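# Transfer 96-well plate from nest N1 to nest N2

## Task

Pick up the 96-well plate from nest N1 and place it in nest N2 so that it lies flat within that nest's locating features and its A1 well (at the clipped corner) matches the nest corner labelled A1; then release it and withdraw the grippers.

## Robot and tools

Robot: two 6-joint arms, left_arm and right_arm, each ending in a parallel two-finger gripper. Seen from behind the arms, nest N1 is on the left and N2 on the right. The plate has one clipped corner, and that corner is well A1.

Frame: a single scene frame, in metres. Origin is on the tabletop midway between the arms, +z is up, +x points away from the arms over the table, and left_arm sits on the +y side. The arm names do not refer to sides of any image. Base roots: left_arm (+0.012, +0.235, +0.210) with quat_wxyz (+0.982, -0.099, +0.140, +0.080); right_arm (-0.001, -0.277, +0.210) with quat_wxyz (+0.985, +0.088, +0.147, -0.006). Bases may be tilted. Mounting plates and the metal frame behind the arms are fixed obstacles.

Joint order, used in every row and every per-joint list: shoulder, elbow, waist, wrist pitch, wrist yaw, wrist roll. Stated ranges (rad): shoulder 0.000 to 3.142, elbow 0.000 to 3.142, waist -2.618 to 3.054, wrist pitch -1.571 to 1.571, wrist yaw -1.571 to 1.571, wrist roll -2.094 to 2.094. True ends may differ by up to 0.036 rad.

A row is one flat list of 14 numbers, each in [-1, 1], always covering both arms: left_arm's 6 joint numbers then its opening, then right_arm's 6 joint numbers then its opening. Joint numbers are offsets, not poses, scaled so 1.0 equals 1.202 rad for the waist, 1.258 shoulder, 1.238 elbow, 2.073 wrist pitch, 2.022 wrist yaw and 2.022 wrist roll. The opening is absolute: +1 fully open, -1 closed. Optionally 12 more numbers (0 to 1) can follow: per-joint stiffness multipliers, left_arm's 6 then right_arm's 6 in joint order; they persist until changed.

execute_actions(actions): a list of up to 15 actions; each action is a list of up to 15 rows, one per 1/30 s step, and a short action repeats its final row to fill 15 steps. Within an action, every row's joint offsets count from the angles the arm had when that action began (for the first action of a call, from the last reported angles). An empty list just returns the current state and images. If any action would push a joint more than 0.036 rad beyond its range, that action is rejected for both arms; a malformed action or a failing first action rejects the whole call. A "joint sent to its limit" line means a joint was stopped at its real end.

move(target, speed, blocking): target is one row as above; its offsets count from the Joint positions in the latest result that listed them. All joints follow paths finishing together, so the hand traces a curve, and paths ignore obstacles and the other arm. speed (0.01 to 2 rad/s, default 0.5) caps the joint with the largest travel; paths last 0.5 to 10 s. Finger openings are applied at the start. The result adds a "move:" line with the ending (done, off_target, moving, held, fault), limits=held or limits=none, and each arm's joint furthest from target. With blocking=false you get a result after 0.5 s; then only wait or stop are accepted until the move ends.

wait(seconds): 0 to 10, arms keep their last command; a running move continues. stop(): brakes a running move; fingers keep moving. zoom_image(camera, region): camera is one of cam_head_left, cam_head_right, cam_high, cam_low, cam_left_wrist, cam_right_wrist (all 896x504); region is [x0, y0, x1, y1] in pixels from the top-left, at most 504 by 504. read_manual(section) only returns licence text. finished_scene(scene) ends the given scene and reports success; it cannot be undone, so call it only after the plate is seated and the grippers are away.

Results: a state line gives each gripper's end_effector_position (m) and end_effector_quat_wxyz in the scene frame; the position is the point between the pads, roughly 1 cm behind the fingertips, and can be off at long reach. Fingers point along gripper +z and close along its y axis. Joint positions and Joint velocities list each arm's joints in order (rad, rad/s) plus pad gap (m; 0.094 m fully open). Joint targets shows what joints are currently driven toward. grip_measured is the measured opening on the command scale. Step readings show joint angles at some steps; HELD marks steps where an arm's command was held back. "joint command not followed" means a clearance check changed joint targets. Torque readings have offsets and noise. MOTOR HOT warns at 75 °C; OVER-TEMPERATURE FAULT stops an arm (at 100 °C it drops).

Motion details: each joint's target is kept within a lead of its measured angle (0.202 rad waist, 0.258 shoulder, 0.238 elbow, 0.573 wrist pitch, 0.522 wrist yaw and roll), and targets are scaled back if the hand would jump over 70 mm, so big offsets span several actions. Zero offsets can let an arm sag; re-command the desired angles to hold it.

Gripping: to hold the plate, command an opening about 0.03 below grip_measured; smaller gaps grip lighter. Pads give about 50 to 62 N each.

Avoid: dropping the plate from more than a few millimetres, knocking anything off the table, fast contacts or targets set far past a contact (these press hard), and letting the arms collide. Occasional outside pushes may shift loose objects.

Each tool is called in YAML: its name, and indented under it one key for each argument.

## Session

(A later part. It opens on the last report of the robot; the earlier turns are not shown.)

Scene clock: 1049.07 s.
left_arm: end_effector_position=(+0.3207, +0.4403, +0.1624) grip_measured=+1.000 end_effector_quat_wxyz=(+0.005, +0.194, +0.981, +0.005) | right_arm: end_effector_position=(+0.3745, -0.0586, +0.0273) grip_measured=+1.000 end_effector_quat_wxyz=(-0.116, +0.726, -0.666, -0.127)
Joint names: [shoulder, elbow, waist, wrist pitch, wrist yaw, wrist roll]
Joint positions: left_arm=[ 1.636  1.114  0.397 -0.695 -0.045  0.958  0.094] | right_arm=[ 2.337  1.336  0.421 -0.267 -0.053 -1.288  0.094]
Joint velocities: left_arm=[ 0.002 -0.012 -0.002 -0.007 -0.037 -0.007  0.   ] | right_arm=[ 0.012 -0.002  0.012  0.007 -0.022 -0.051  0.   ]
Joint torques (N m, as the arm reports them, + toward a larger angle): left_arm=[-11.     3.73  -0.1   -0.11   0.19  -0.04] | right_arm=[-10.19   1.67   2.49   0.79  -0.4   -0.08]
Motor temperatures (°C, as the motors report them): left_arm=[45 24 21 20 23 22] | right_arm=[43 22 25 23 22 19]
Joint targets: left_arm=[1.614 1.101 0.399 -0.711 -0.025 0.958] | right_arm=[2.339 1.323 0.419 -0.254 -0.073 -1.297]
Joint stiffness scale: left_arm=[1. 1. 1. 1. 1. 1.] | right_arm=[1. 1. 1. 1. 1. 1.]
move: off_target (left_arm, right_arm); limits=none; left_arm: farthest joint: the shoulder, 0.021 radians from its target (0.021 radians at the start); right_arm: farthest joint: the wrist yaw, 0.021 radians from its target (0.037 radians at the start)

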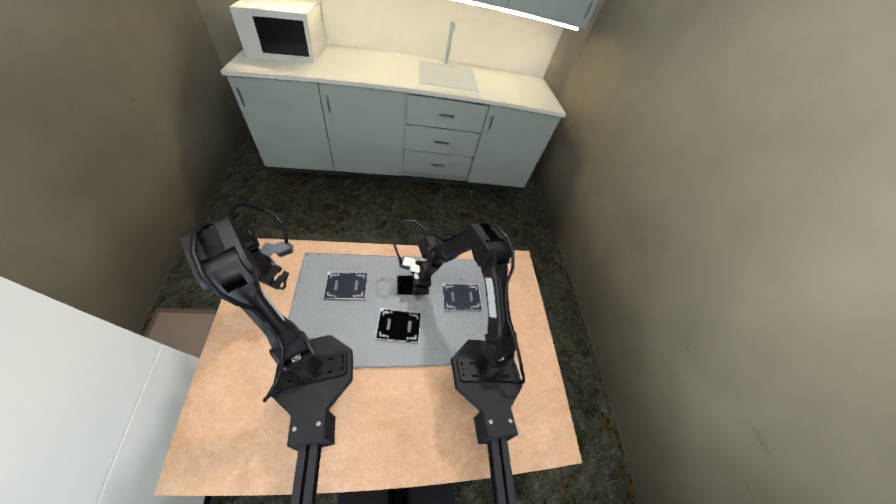

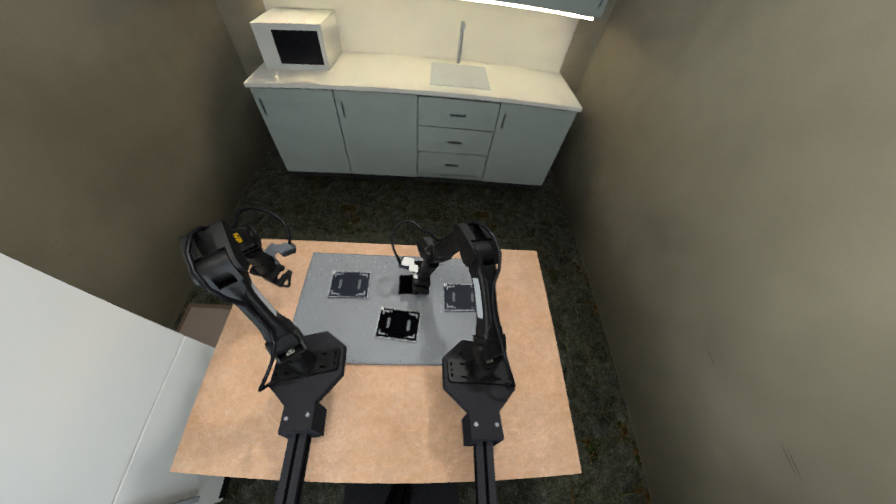

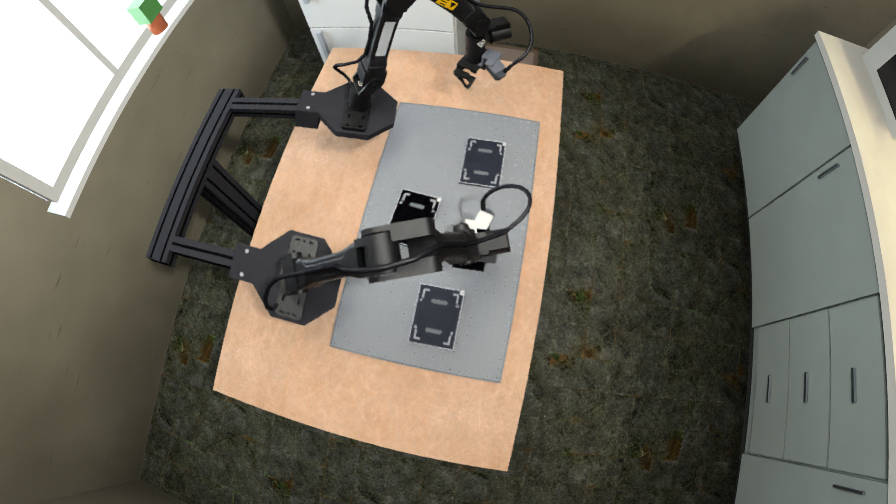

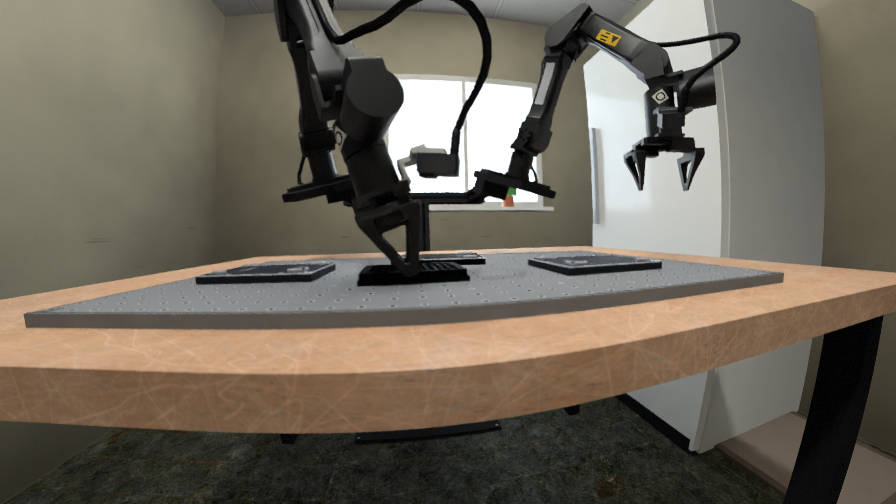

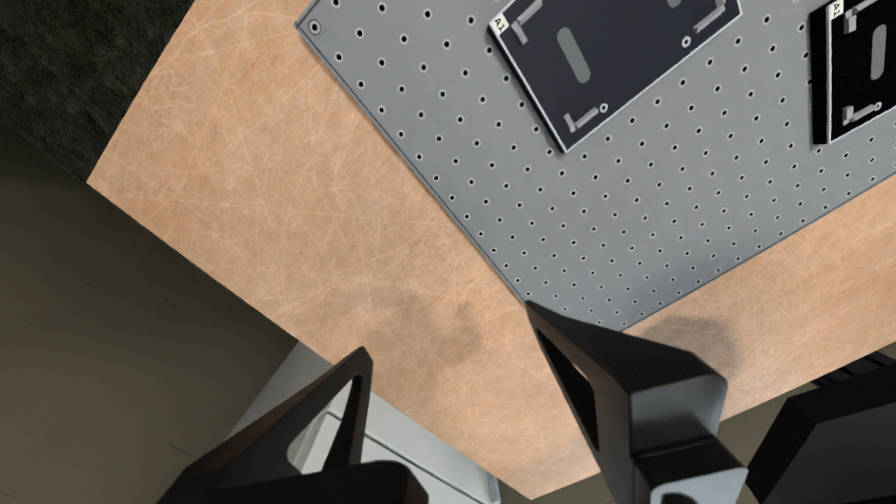

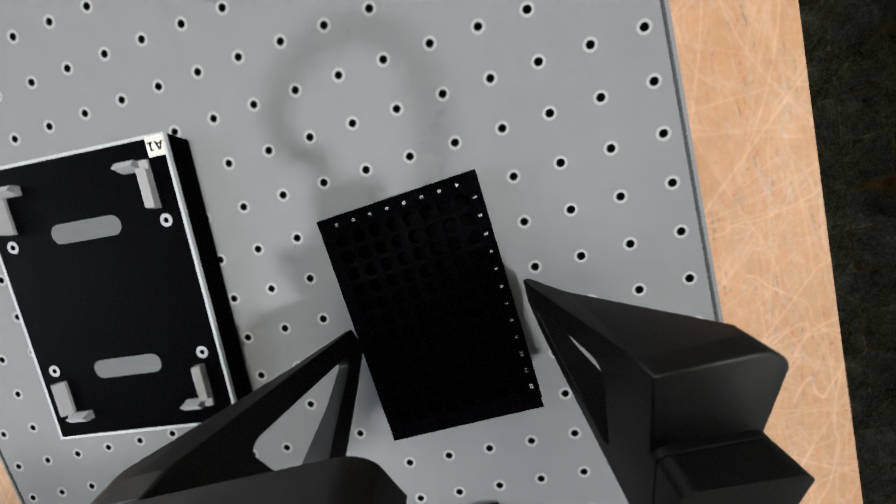

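move:
  target: [-0.017,-0.011,0.002,-0.008,0.01,0,1, 0.0,-0.032,0.0,0.018,-0.010,-0.004,1]
  speed: 0.08

zoom_image:
  camera: "cam_low"
  region: [320, 200, 520, 320]

Scene clock: 1065.97 s.
left_arm: end_effector_position=(+0.3205, +0.4402, +0.1624) grip_measured=+1.000 end_effector_quat_wxyz=(+0.005, +0.194, +0.981, +0.004) | right_arm: end_effector_position=(+0.3688, -0.0598, +0.0239) grip_measured=+1.000 end_effector_quat_wxyz=(-0.115, +0.726, -0.666, -0.127)
Joint names: [shoulder, elbow, waist, wrist pitch, wrist yaw, wrist roll]
Joint positions: left_arm=[ 1.636  1.114  0.397 -0.696 -0.045  0.958  0.094] | right_arm=[ 2.337  1.311  0.421 -0.244 -0.053 -1.288  0.094]
Joint velocities: left_arm=[ 0.007 -0.022 -0.002 -0.007 -0.081  0.007  0.   ] | right_arm=[-0.027 -0.012  0.002 -0.022 -0.037  0.007  0.   ]
Joint torques (N m, as the arm reports them, + toward a larger angle): left_arm=[-11.     3.73  -0.09  -0.11   0.19  -0.04] | right_arm=[-10.2    1.42   2.64   0.81  -0.41  -0.05]
Motor temperatures (°C, as the motors report them): left_arm=[45 24 21 20 23 22] | right_arm=[42 22 25 23 22 19]
Joint targets: left_arm=[1.614 1.101 0.399 -0.712 -0.025 0.958] | right_arm=[2.337 1.296 0.421 -0.230 -0.073 -1.296]
Joint stiffness scale: left_arm=[1. 1. 1. 1. 1. 1.] | right_arm=[1. 1. 1. 1. 1. 1.]
move: off_target (left_arm); limits=none; left_arm: farthest joint: the shoulder, 0.021 radians from its target (0.021 radians at the start); right_arm: farthest joint: the wrist yaw, 0.020 radians from its target (0.020 radians at the start)

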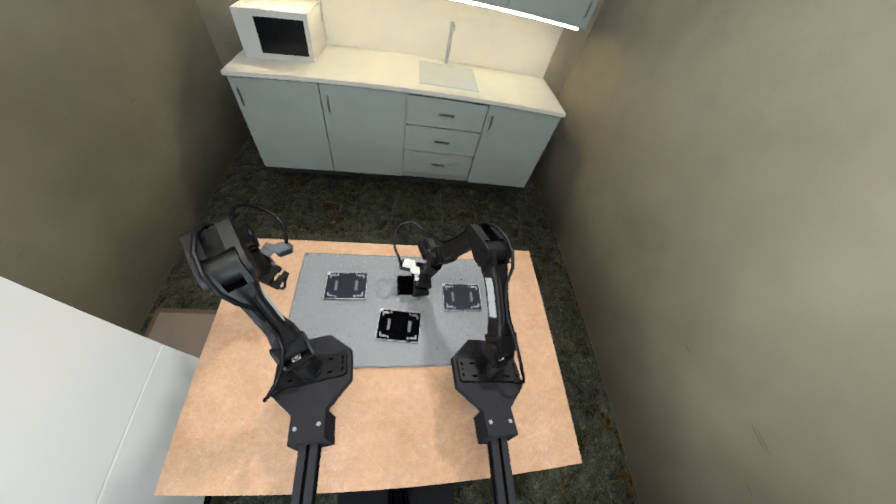

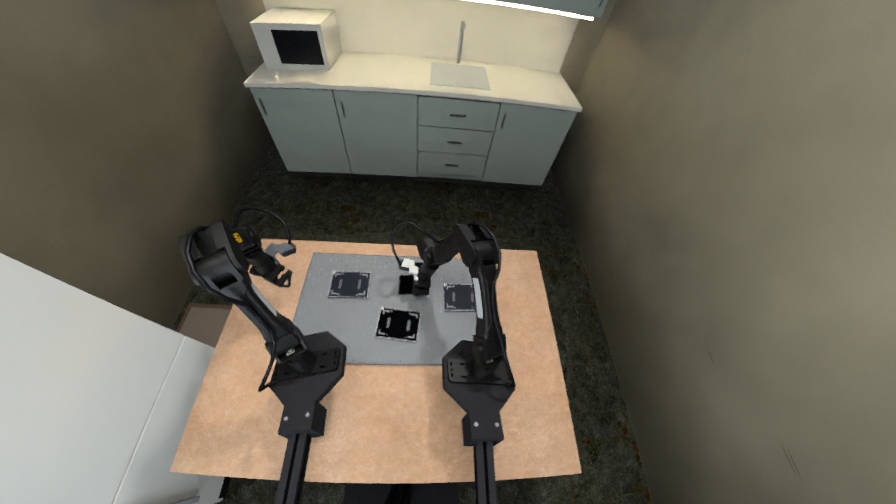

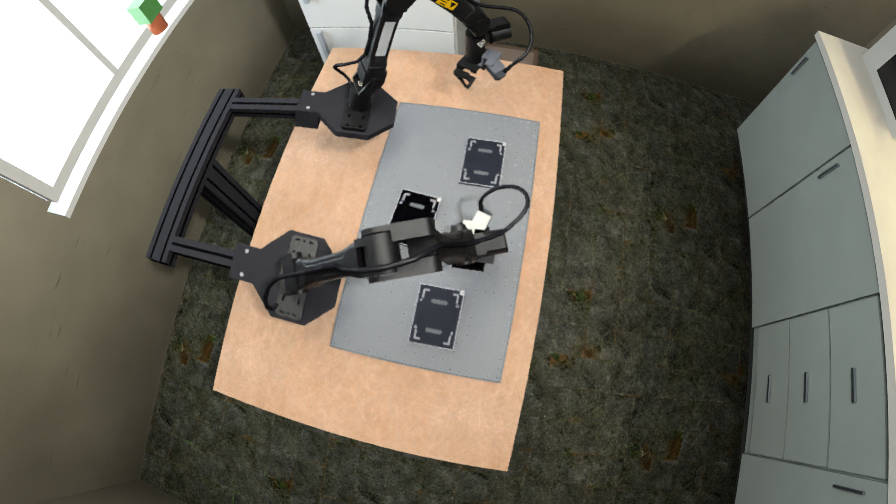

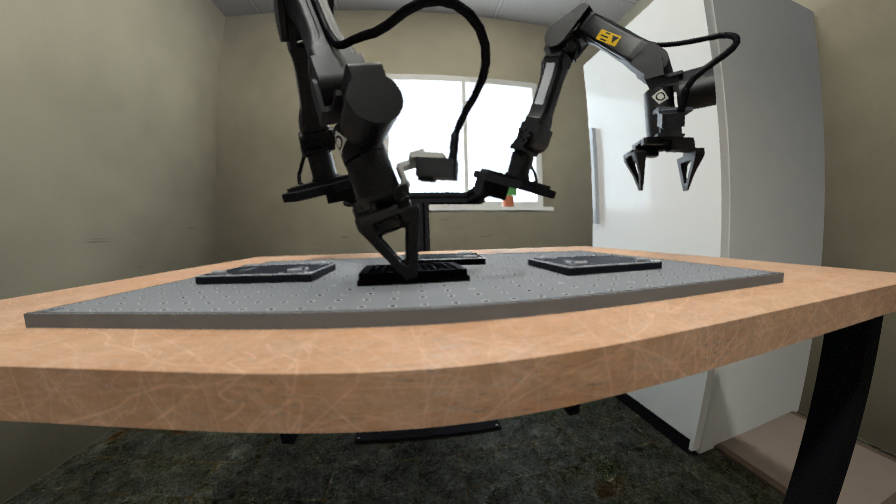

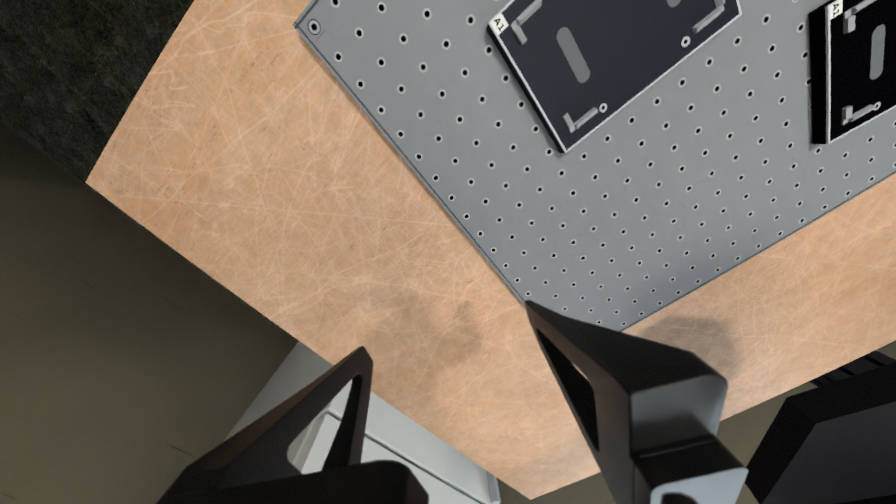

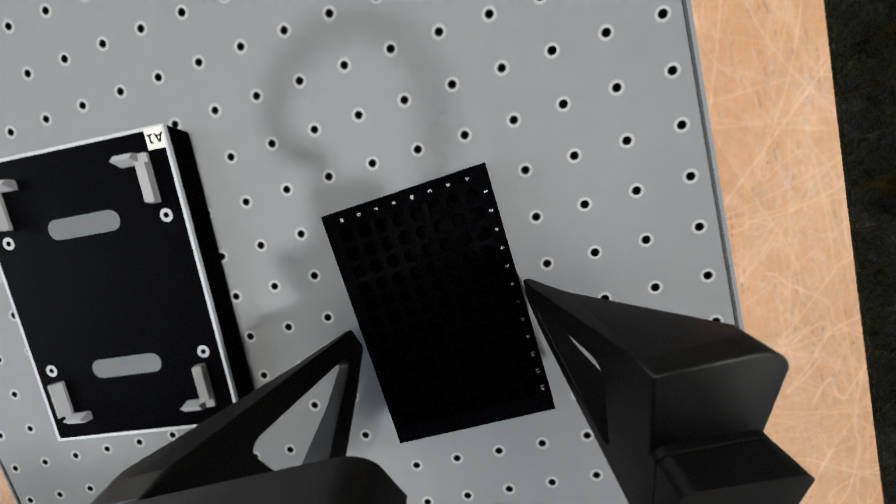

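Region (320, 200, 520, 320) of cam_low's 896x504 image, scaled by 2.520, with more detail than that image has; it fills the top 302 rows of this view, and the rest is white.

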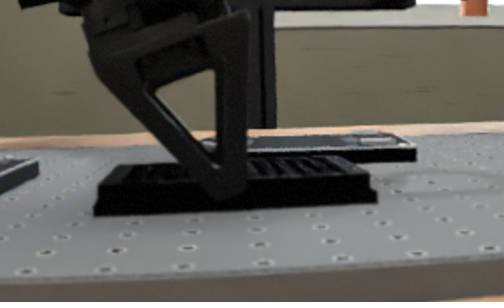

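execute_actions:
  actions:
    - [[-0.017,-0.011,0.002,-0.008,0.01,0,1, 0.006,-0.012,0,0.007,-0.010,-0.004,1]]
    - [[0,0,0,0,0,0,1, 0,-0.012,0,0.007,-0.010,-0.004,0.85]]
    - [[0,0,0,0,0,0,1, 0,-0.012,0,0.007,-0.010,-0.004,0.76]]
    - [[0,0,0,0,0,0,1, 0,-0.012,0,0.007,-0.010,-0.004,0.70]]
    - [[0,0,0,0,0,0,1, 0,-0.012,0,0.007,-0.010,-0.004,0.70]]

zoom_image:
  camera: "cam_low"
  region: [320, 200, 520, 320]

Scene clock: 1078.53 s.
left_arm: end_effector_position=(+0.3203, +0.4400, +0.1624) grip_measured=+1.000 end_effector_quat_wxyz=(+0.005, +0.194, +0.981, +0.004) | right_arm: end_effector_position=(+0.3697, -0.0592, +0.0241) grip_measured=+0.724 end_effector_quat_wxyz=(-0.117, +0.726, -0.666, -0.127)
Joint names: [shoulder, elbow, waist, wrist pitch, wrist yaw, wrist roll]
Joint positions: left_arm=[ 1.636  1.114  0.397 -0.697 -0.045  0.958  0.094] | right_arm=[ 2.337  1.311  0.421 -0.239 -0.054 -1.288  0.081]
Joint velocities: left_arm=[ 0.002 -0.007  0.007  0.007  0.007 -0.037  0.   ] | right_arm=[ 0.007 -0.007 -0.012  0.007 -0.007  0.022  0.001]
Joint torques (N m, as the arm reports them, + toward a larger angle): left_arm=[-9.28  4.83 -0.29  0.04 -0.02 -0.03] | right_arm=[-10.22   1.39   2.66   0.83  -0.42  -0.06]
Motor temperatures (°C, as the motors report them): left_arm=[45 24 21 20 23 22] | right_arm=[41 22 25 23 22 19]
Joint targets: left_arm=[1.636 1.114 0.397 -0.697 -0.045 0.958] | right_arm=[2.337 1.296 0.421 -0.225 -0.074 -1.296]
Joint stiffness scale: left_arm=[1. 1. 1. 1. 1. 1.] | right_arm=[1. 1. 1. 1. 1. 1.]
Step readings (joint positions; steps 1 to 15: 1st action; 16 to 30: 2nd action; 31 to 45: 3rd action; 46 to 60: 4th action; 61 to 75: 5th action):
0: left_arm=[1.636 1.114 0.397 -0.696 -0.045 0.958] | right_arm=[2.337 1.311 0.421 -0.243 -0.053 -1.288]
1: left_arm=[1.636 1.114 0.397 -0.696 -0.045 0.958] | right_arm=[2.337 1.311 0.421 -0.243 -0.053 -1.288]
2: left_arm=[1.636 1.114 0.397 -0.697 -0.045 0.958] | right_arm=[2.337 1.311 0.421 -0.243 -0.053 -1.288]
4: left_arm=[1.636 1.114 0.397 -0.697 -0.045 0.958] | right_arm=[2.337 1.311 0.421 -0.242 -0.053 -1.288]
8: left_arm=[1.636 1.114 0.397 -0.697 -0.045 0.958] | right_arm=[2.337 1.311 0.421 -0.242 -0.053 -1.288]
15: left_arm=[1.636 1.114 0.397 -0.697 -0.045 0.958] | right_arm=[2.337 1.311 0.421 -0.242 -0.053 -1.288]
16: left_arm=[1.636 1.114 0.397 -0.697 -0.045 0.958] | right_arm=[2.337 1.311 0.421 -0.242 -0.053 -1.288]
17: left_arm=[1.636 1.114 0.397 -0.697 -0.045 0.958] | right_arm=[2.337 1.311 0.421 -0.241 -0.053 -1.288]
19: left_arm=[1.636 1.114 0.397 -0.697 -0.045 0.958] | right_arm=[2.337 1.311 0.421 -0.241 -0.053 -1.288]
23: left_arm=[1.636 1.114 0.397 -0.697 -0.045 0.958] | right_arm=[2.337 1.311 0.421 -0.241 -0.054 -1.288]
30: left_arm=[1.636 1.114 0.397 -0.697 -0.045 0.958] | right_arm=[2.337 1.311 0.421 -0.241 -0.054 -1.288]
31: left_arm=[1.636 1.114 0.397 -0.697 -0.045 0.958] | right_arm=[2.337 1.311 0.421 -0.240 -0.054 -1.288]
32: left_arm=[1.636 1.114 0.397 -0.697 -0.045 0.958] | right_arm=[2.337 1.311 0.421 -0.240 -0.054 -1.288]
34: left_arm=[1.636 1.114 0.397 -0.697 -0.045 0.958] | right_arm=[2.337 1.311 0.421 -0.240 -0.054 -1.288]
38: left_arm=[1.636 1.114 0.397 -0.697 -0.045 0.958] | right_arm=[2.337 1.311 0.421 -0.240 -0.054 -1.288]
45: left_arm=[1.636 1.114 0.397 -0.697 -0.045 0.958] | right_arm=[2.337 1.311 0.421 -0.240 -0.054 -1.288]
46: left_arm=[1.636 1.114 0.397 -0.697 -0.045 0.958] | right_arm=[2.337 1.311 0.421 -0.240 -0.054 -1.288]
47: left_arm=[1.636 1.114 0.397 -0.697 -0.045 0.958] | right_arm=[2.337 1.311 0.421 -0.240 -0.054 -1.288]
49: left_arm=[1.636 1.114 0.397 -0.697 -0.045 0.958] | right_arm=[2.337 1.311 0.421 -0.239 -0.054 -1.288]
53: left_arm=[1.636 1.114 0.397 -0.697 -0.045 0.958] | right_arm=[2.337 1.311 0.421 -0.239 -0.054 -1.288]
60: left_arm=[1.636 1.114 0.397 -0.697 -0.045 0.958] | right_arm=[2.337 1.311 0.421 -0.239 -0.054 -1.288]
61: left_arm=[1.636 1.114 0.397 -0.697 -0.045 0.958] | right_arm=[2.337 1.311 0.421 -0.239 -0.054 -1.288]
62: left_arm=[1.636 1.114 0.397 -0.697 -0.045 0.958] | right_arm=[2.337 1.311 0.421 -0.239 -0.054 -1.288]
64: left_arm=[1.636 1.114 0.397 -0.697 -0.045 0.958] | right_arm=[2.337 1.311 0.421 -0.239 -0.054 -1.288]
68: left_arm=[1.636 1.114 0.397 -0.697 -0.045 0.958] | right_arm=[2.337 1.311 0.421 -0.239 -0.054 -1.288]
75: Joint positions above

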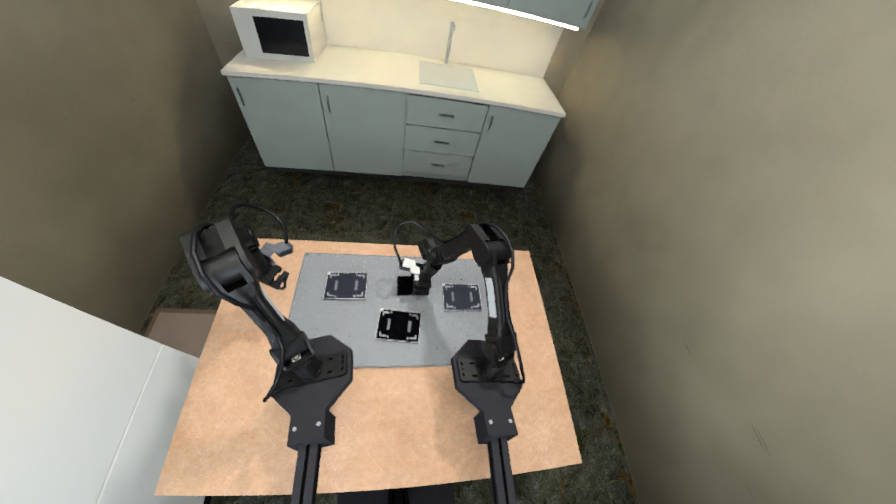

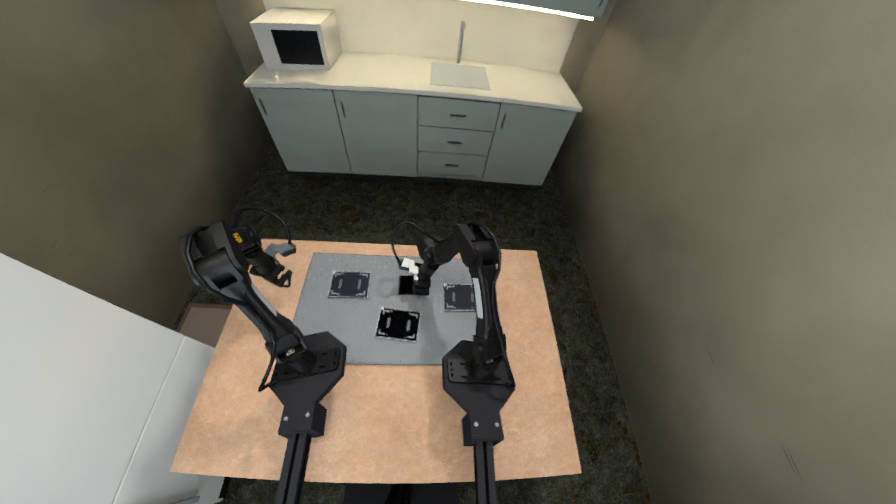

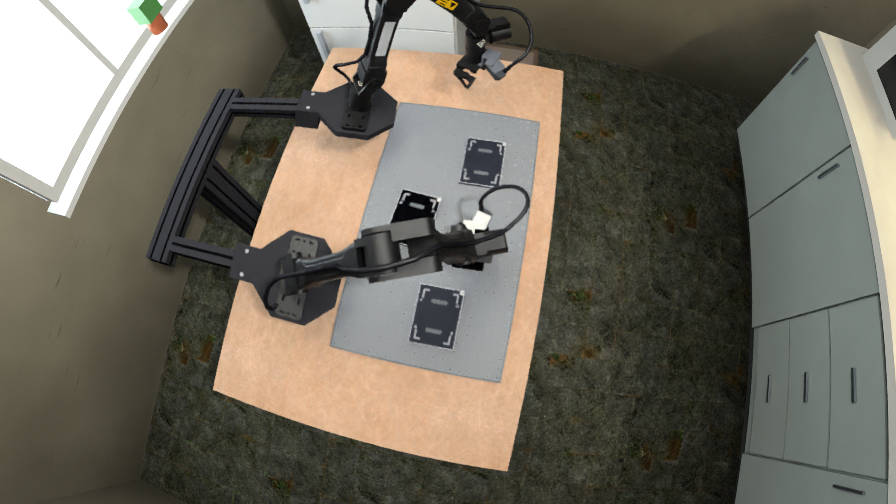

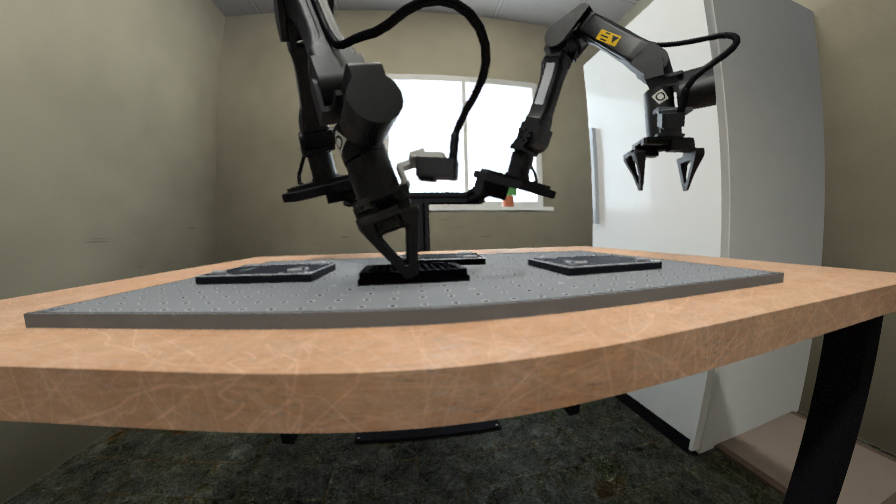

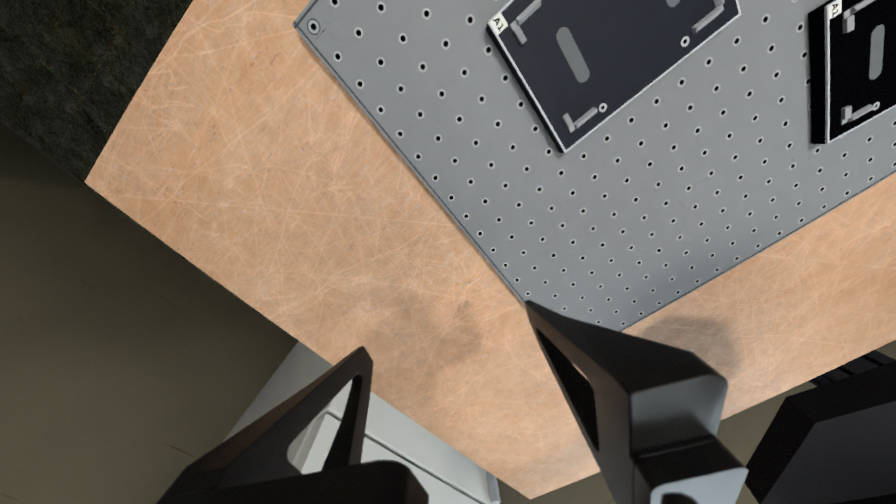

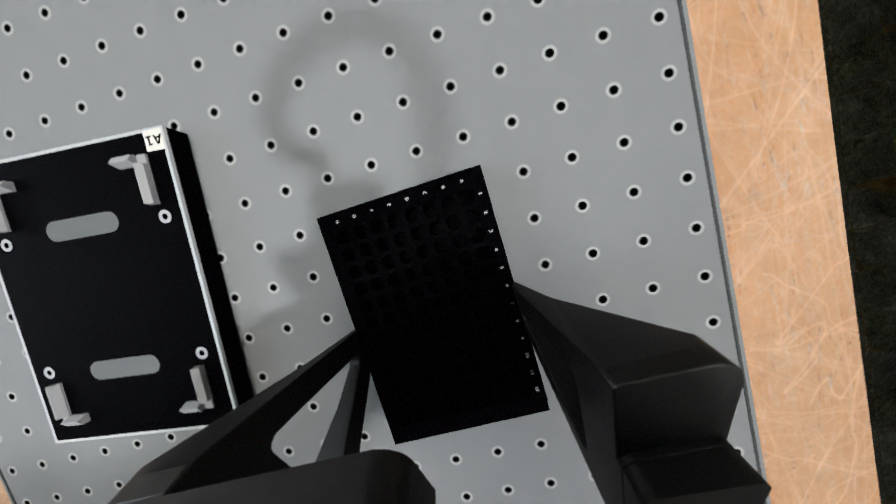

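Region (320, 200, 520, 320) of cam_low's 896x504 image, scaled by 2.520, with more detail than that image has; it fills the top 302 rows of this view, and the rest is white.

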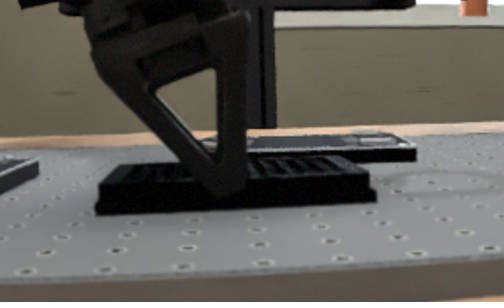

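move:
  target: [-0.017,-0.011,0.002,-0.008,0.01,0,1, -0.127,-0.040,0.027,-0.053,-0.010,-0.004,0.685]
  speed: 0.15

Scene clock: 1091.70 s.
left_arm: end_effector_position=(+0.3201, +0.4399, +0.1624) grip_measured=+1.000 end_effector_quat_wxyz=(+0.004, +0.194, +0.981, +0.003) | right_arm: end_effector_position=(+0.3687, -0.0655, +0.0649) grip_measured=+0.724 end_effector_quat_wxyz=(-0.116, +0.731, -0.661, -0.129)
Joint names: [shoulder, elbow, waist, wrist pitch, wrist yaw, wrist roll]
Joint positions: left_arm=[ 1.636  1.114  0.397 -0.698 -0.045  0.958  0.094] | right_arm=[ 2.209  1.277  0.435 -0.34  -0.053 -1.288  0.081]
Joint velocities: left_arm=[-0.012  0.002  0.022 -0.037 -0.022 -0.022  0.   ] | right_arm=[-0.022 -0.007 -0.017 -0.095 -0.022  0.007 -0.   ]
Joint torques (N m, as the arm reports them, + toward a larger angle): left_arm=[-11.     3.73  -0.1   -0.11   0.19  -0.03] | right_arm=[-12.32   1.66   3.8    0.53  -0.42  -0.06]
Motor temperatures (°C, as the motors report them): left_arm=[44 25 21 20 23 22] | right_arm=[41 22 25 23 22 19]
Joint targets: left_arm=[1.614 1.101 0.399 -0.714 -0.025 0.958] | right_arm=[2.178 1.261 0.454 -0.349 -0.074 -1.296]
Joint stiffness scale: left_arm=[1. 1. 1. 1. 1. 1.] | right_arm=[1. 1. 1. 1. 1. 1.]
move: off_target (left_arm, right_arm); limits=none; left_arm: farthest joint: the shoulder, 0.021 radians from its target (0.021 radians at the start); right_arm: farthest joint: the shoulder, 0.031 radians from its target (0.160 radians at the start)

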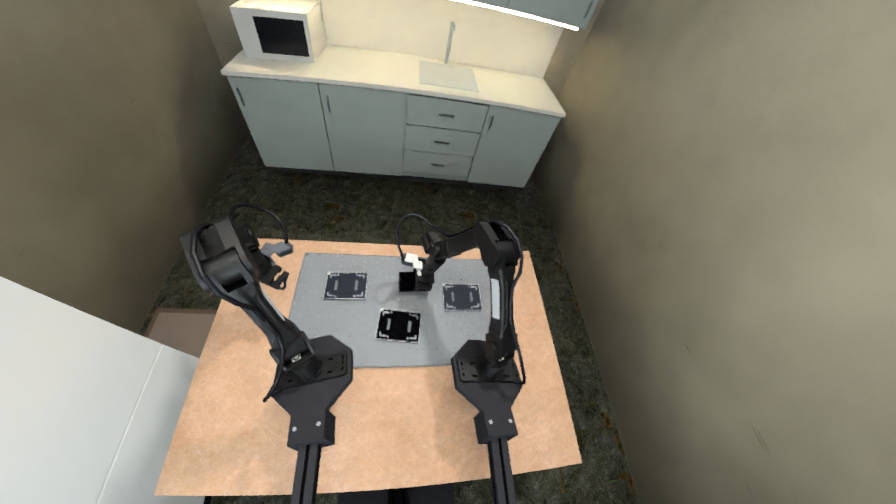

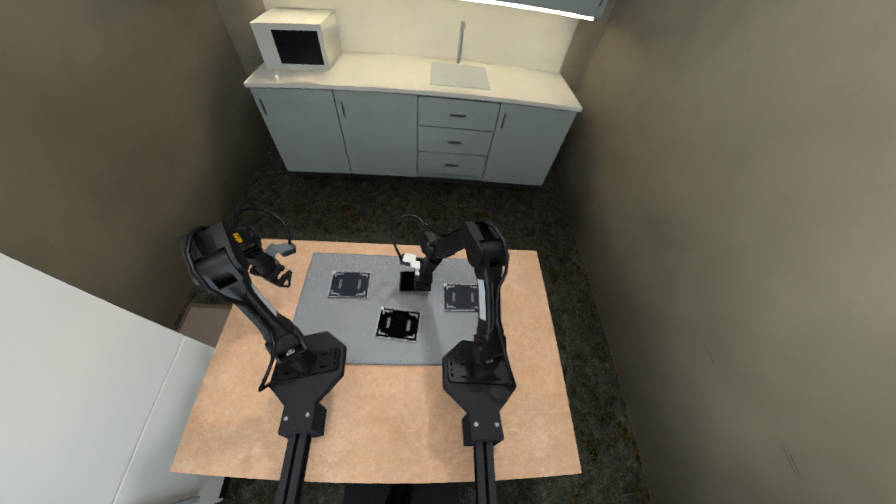

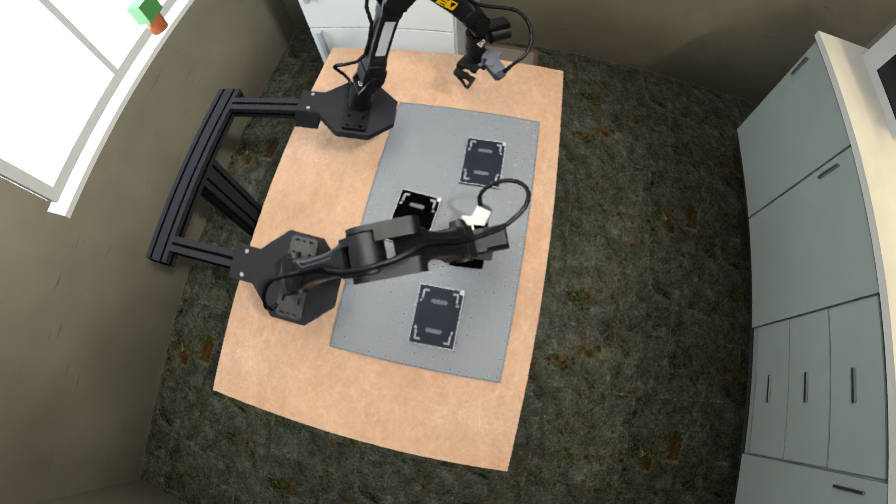

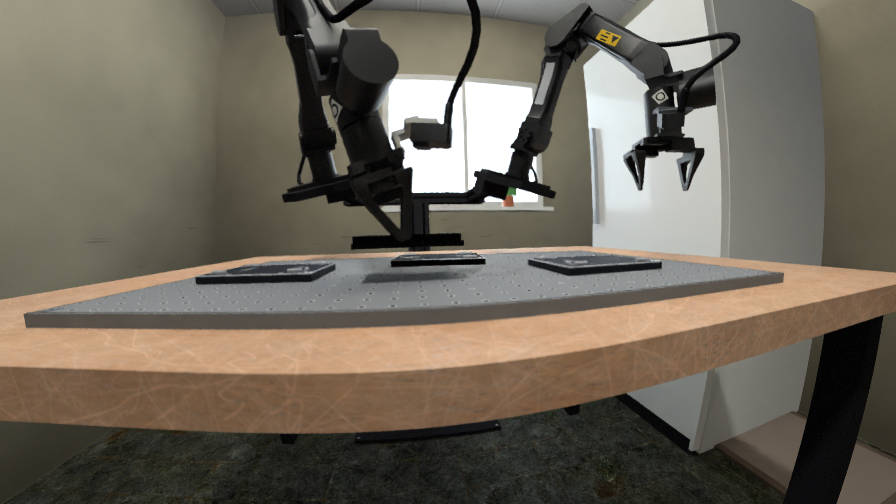

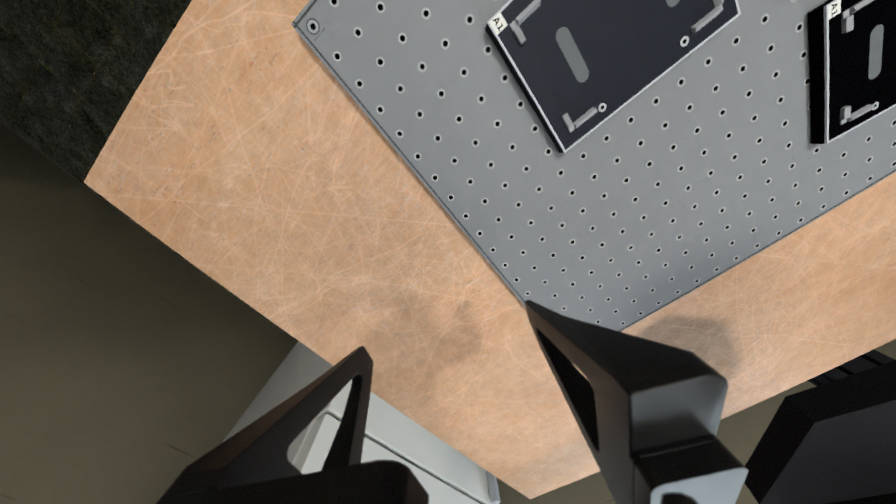

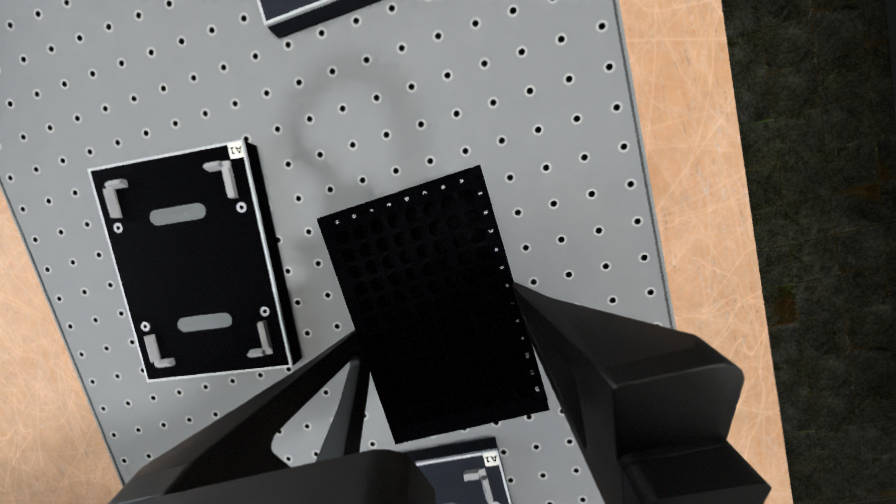

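move:
  target: [-0.017,-0.011,0.002,-0.008,0.01,0,1, -0.2416,-0.2367,-0.4463,-0.029,-0.081,-0.2557,0.685]
  speed: 0.25

Scene clock: 1136.33 s.
left_arm: end_effector_position=(+0.3199, +0.4398, +0.1624) grip_measured=+1.000 end_effector_quat_wxyz=(+0.004, +0.194, +0.981, +0.003) | right_arm: end_effector_position=(+0.3435, -0.2670, +0.0709) grip_measured=+0.724 end_effector_quat_wxyz=(-0.119, +0.727, -0.665, -0.122)
Joint names: [shoulder, elbow, waist, wrist pitch, wrist yaw, wrist roll]
Joint positions: left_arm=[ 1.636  1.114  0.397 -0.699 -0.045  0.958  0.094] | right_arm=[ 1.935  1.001 -0.1   -0.387 -0.193 -1.795  0.081]
Joint velocities: left_arm=[-0.022  0.002 -0.002  0.007 -0.007  0.051  0.   ] | right_arm=[ 0.007 -0.007 -0.017 -0.007 -0.022 -0.081 -0.001]
Joint torques (N m, as the arm reports them, + toward a larger angle): left_arm=[-11.     3.72  -0.09  -0.11   0.19  -0.04] | right_arm=[-10.9    1.08   0.91   0.19  -0.44  -0.06]
Motor temperatures (°C, as the motors report them): left_arm=[45 24 21 20 23 22] | right_arm=[44 22 25 22 23 19]
Joint targets: left_arm=[1.614 1.101 0.399 -0.715 -0.025 0.958] | right_arm=[1.905 0.984 -0.102 -0.401 -0.217 -1.805]
Joint stiffness scale: left_arm=[1. 1. 1. 1. 1. 1.] | right_arm=[1. 1. 1. 1. 1. 1.]
move: off_target (left_arm, right_arm); limits=none; left_arm: farthest joint: the shoulder, 0.021 radians from its target (0.021 radians at the start); right_arm: farthest joint: the shoulder, 0.030 radians from its target (0.303 radians at the start)

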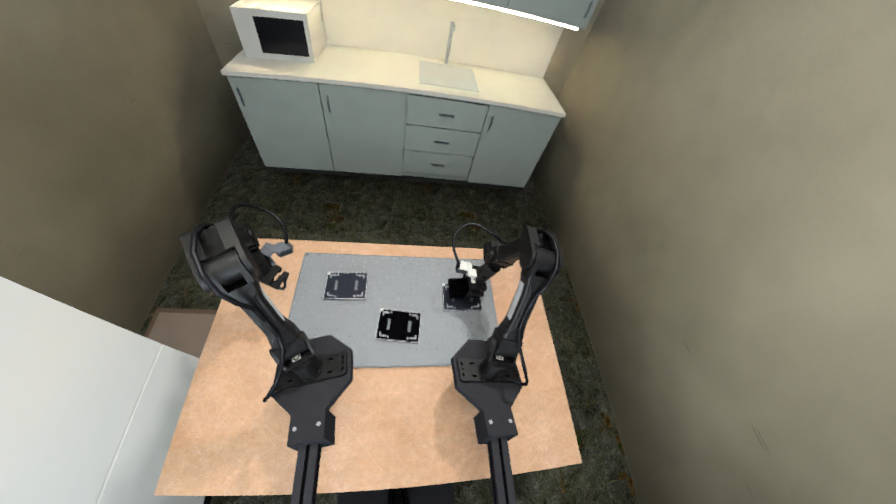

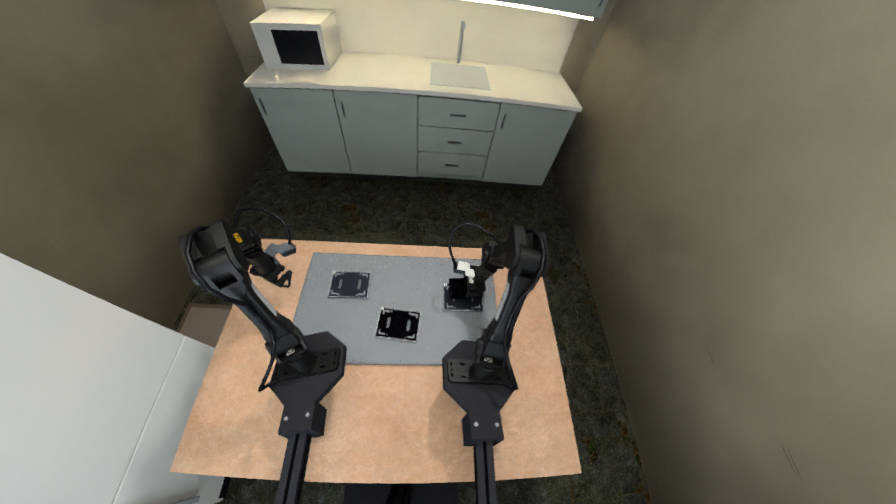

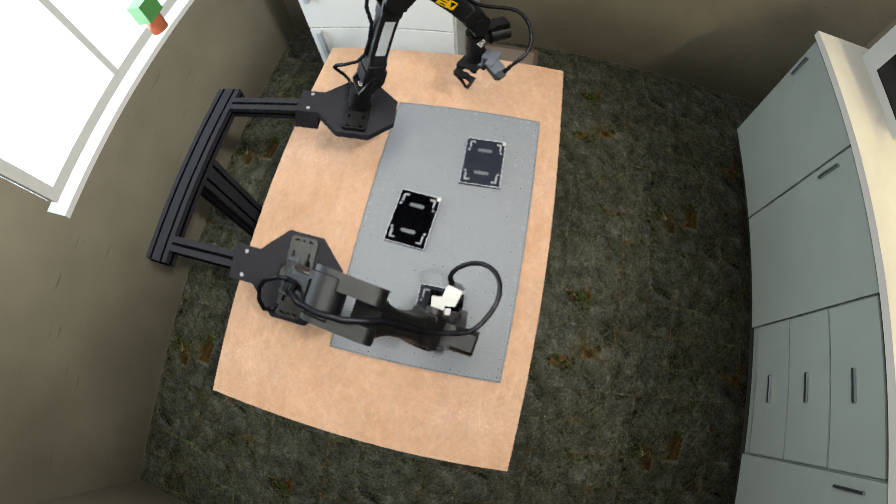

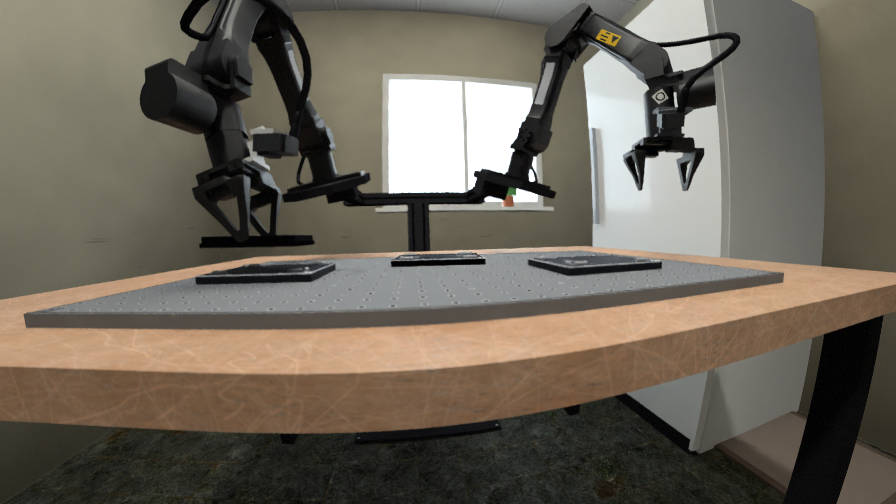

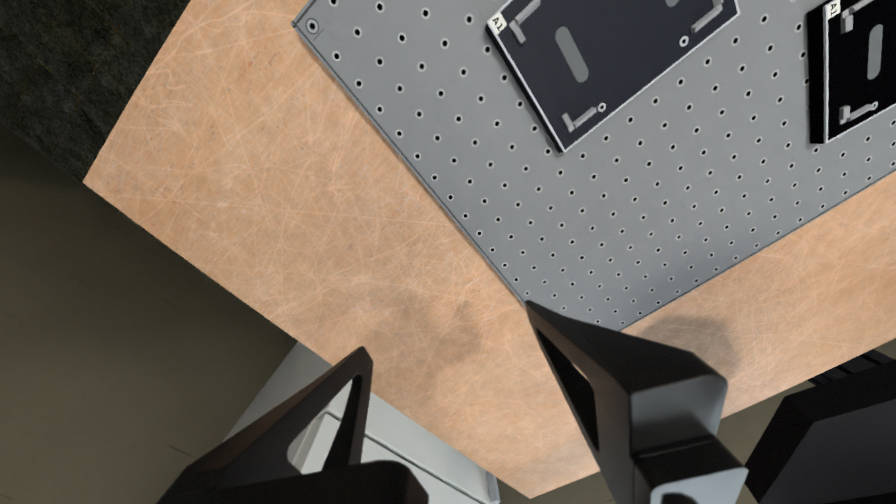

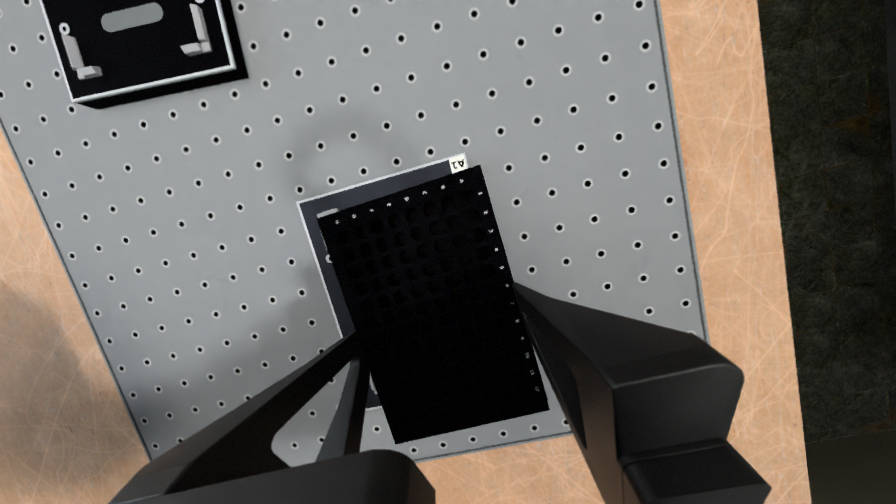

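zoom_image:
  camera: "cam_right_wrist"
  region: [280, 130, 530, 280]

zoom_image:
  camera: "cam_right_wrist"
  region: [280, 300, 600, 500]

Region (280, 130, 530, 280) of cam_right_wrist's 896x504 image, scaled by 2.016, with more detail than that image has; it fills the top 302 rows of this view, and the rest is white.

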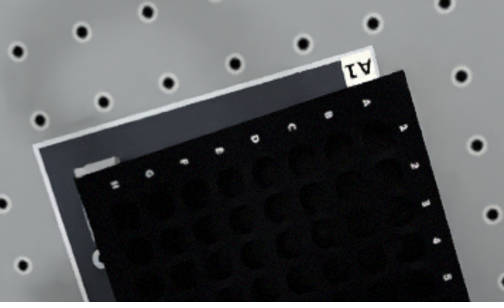

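Region (280, 300, 600, 500) of cam_right_wrist's 896x504 image, scaled by 1.575, with more detail than that image has; it fills the top 315 rows of this view, and the rest is white.

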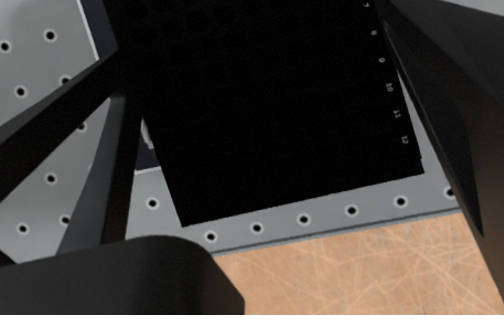

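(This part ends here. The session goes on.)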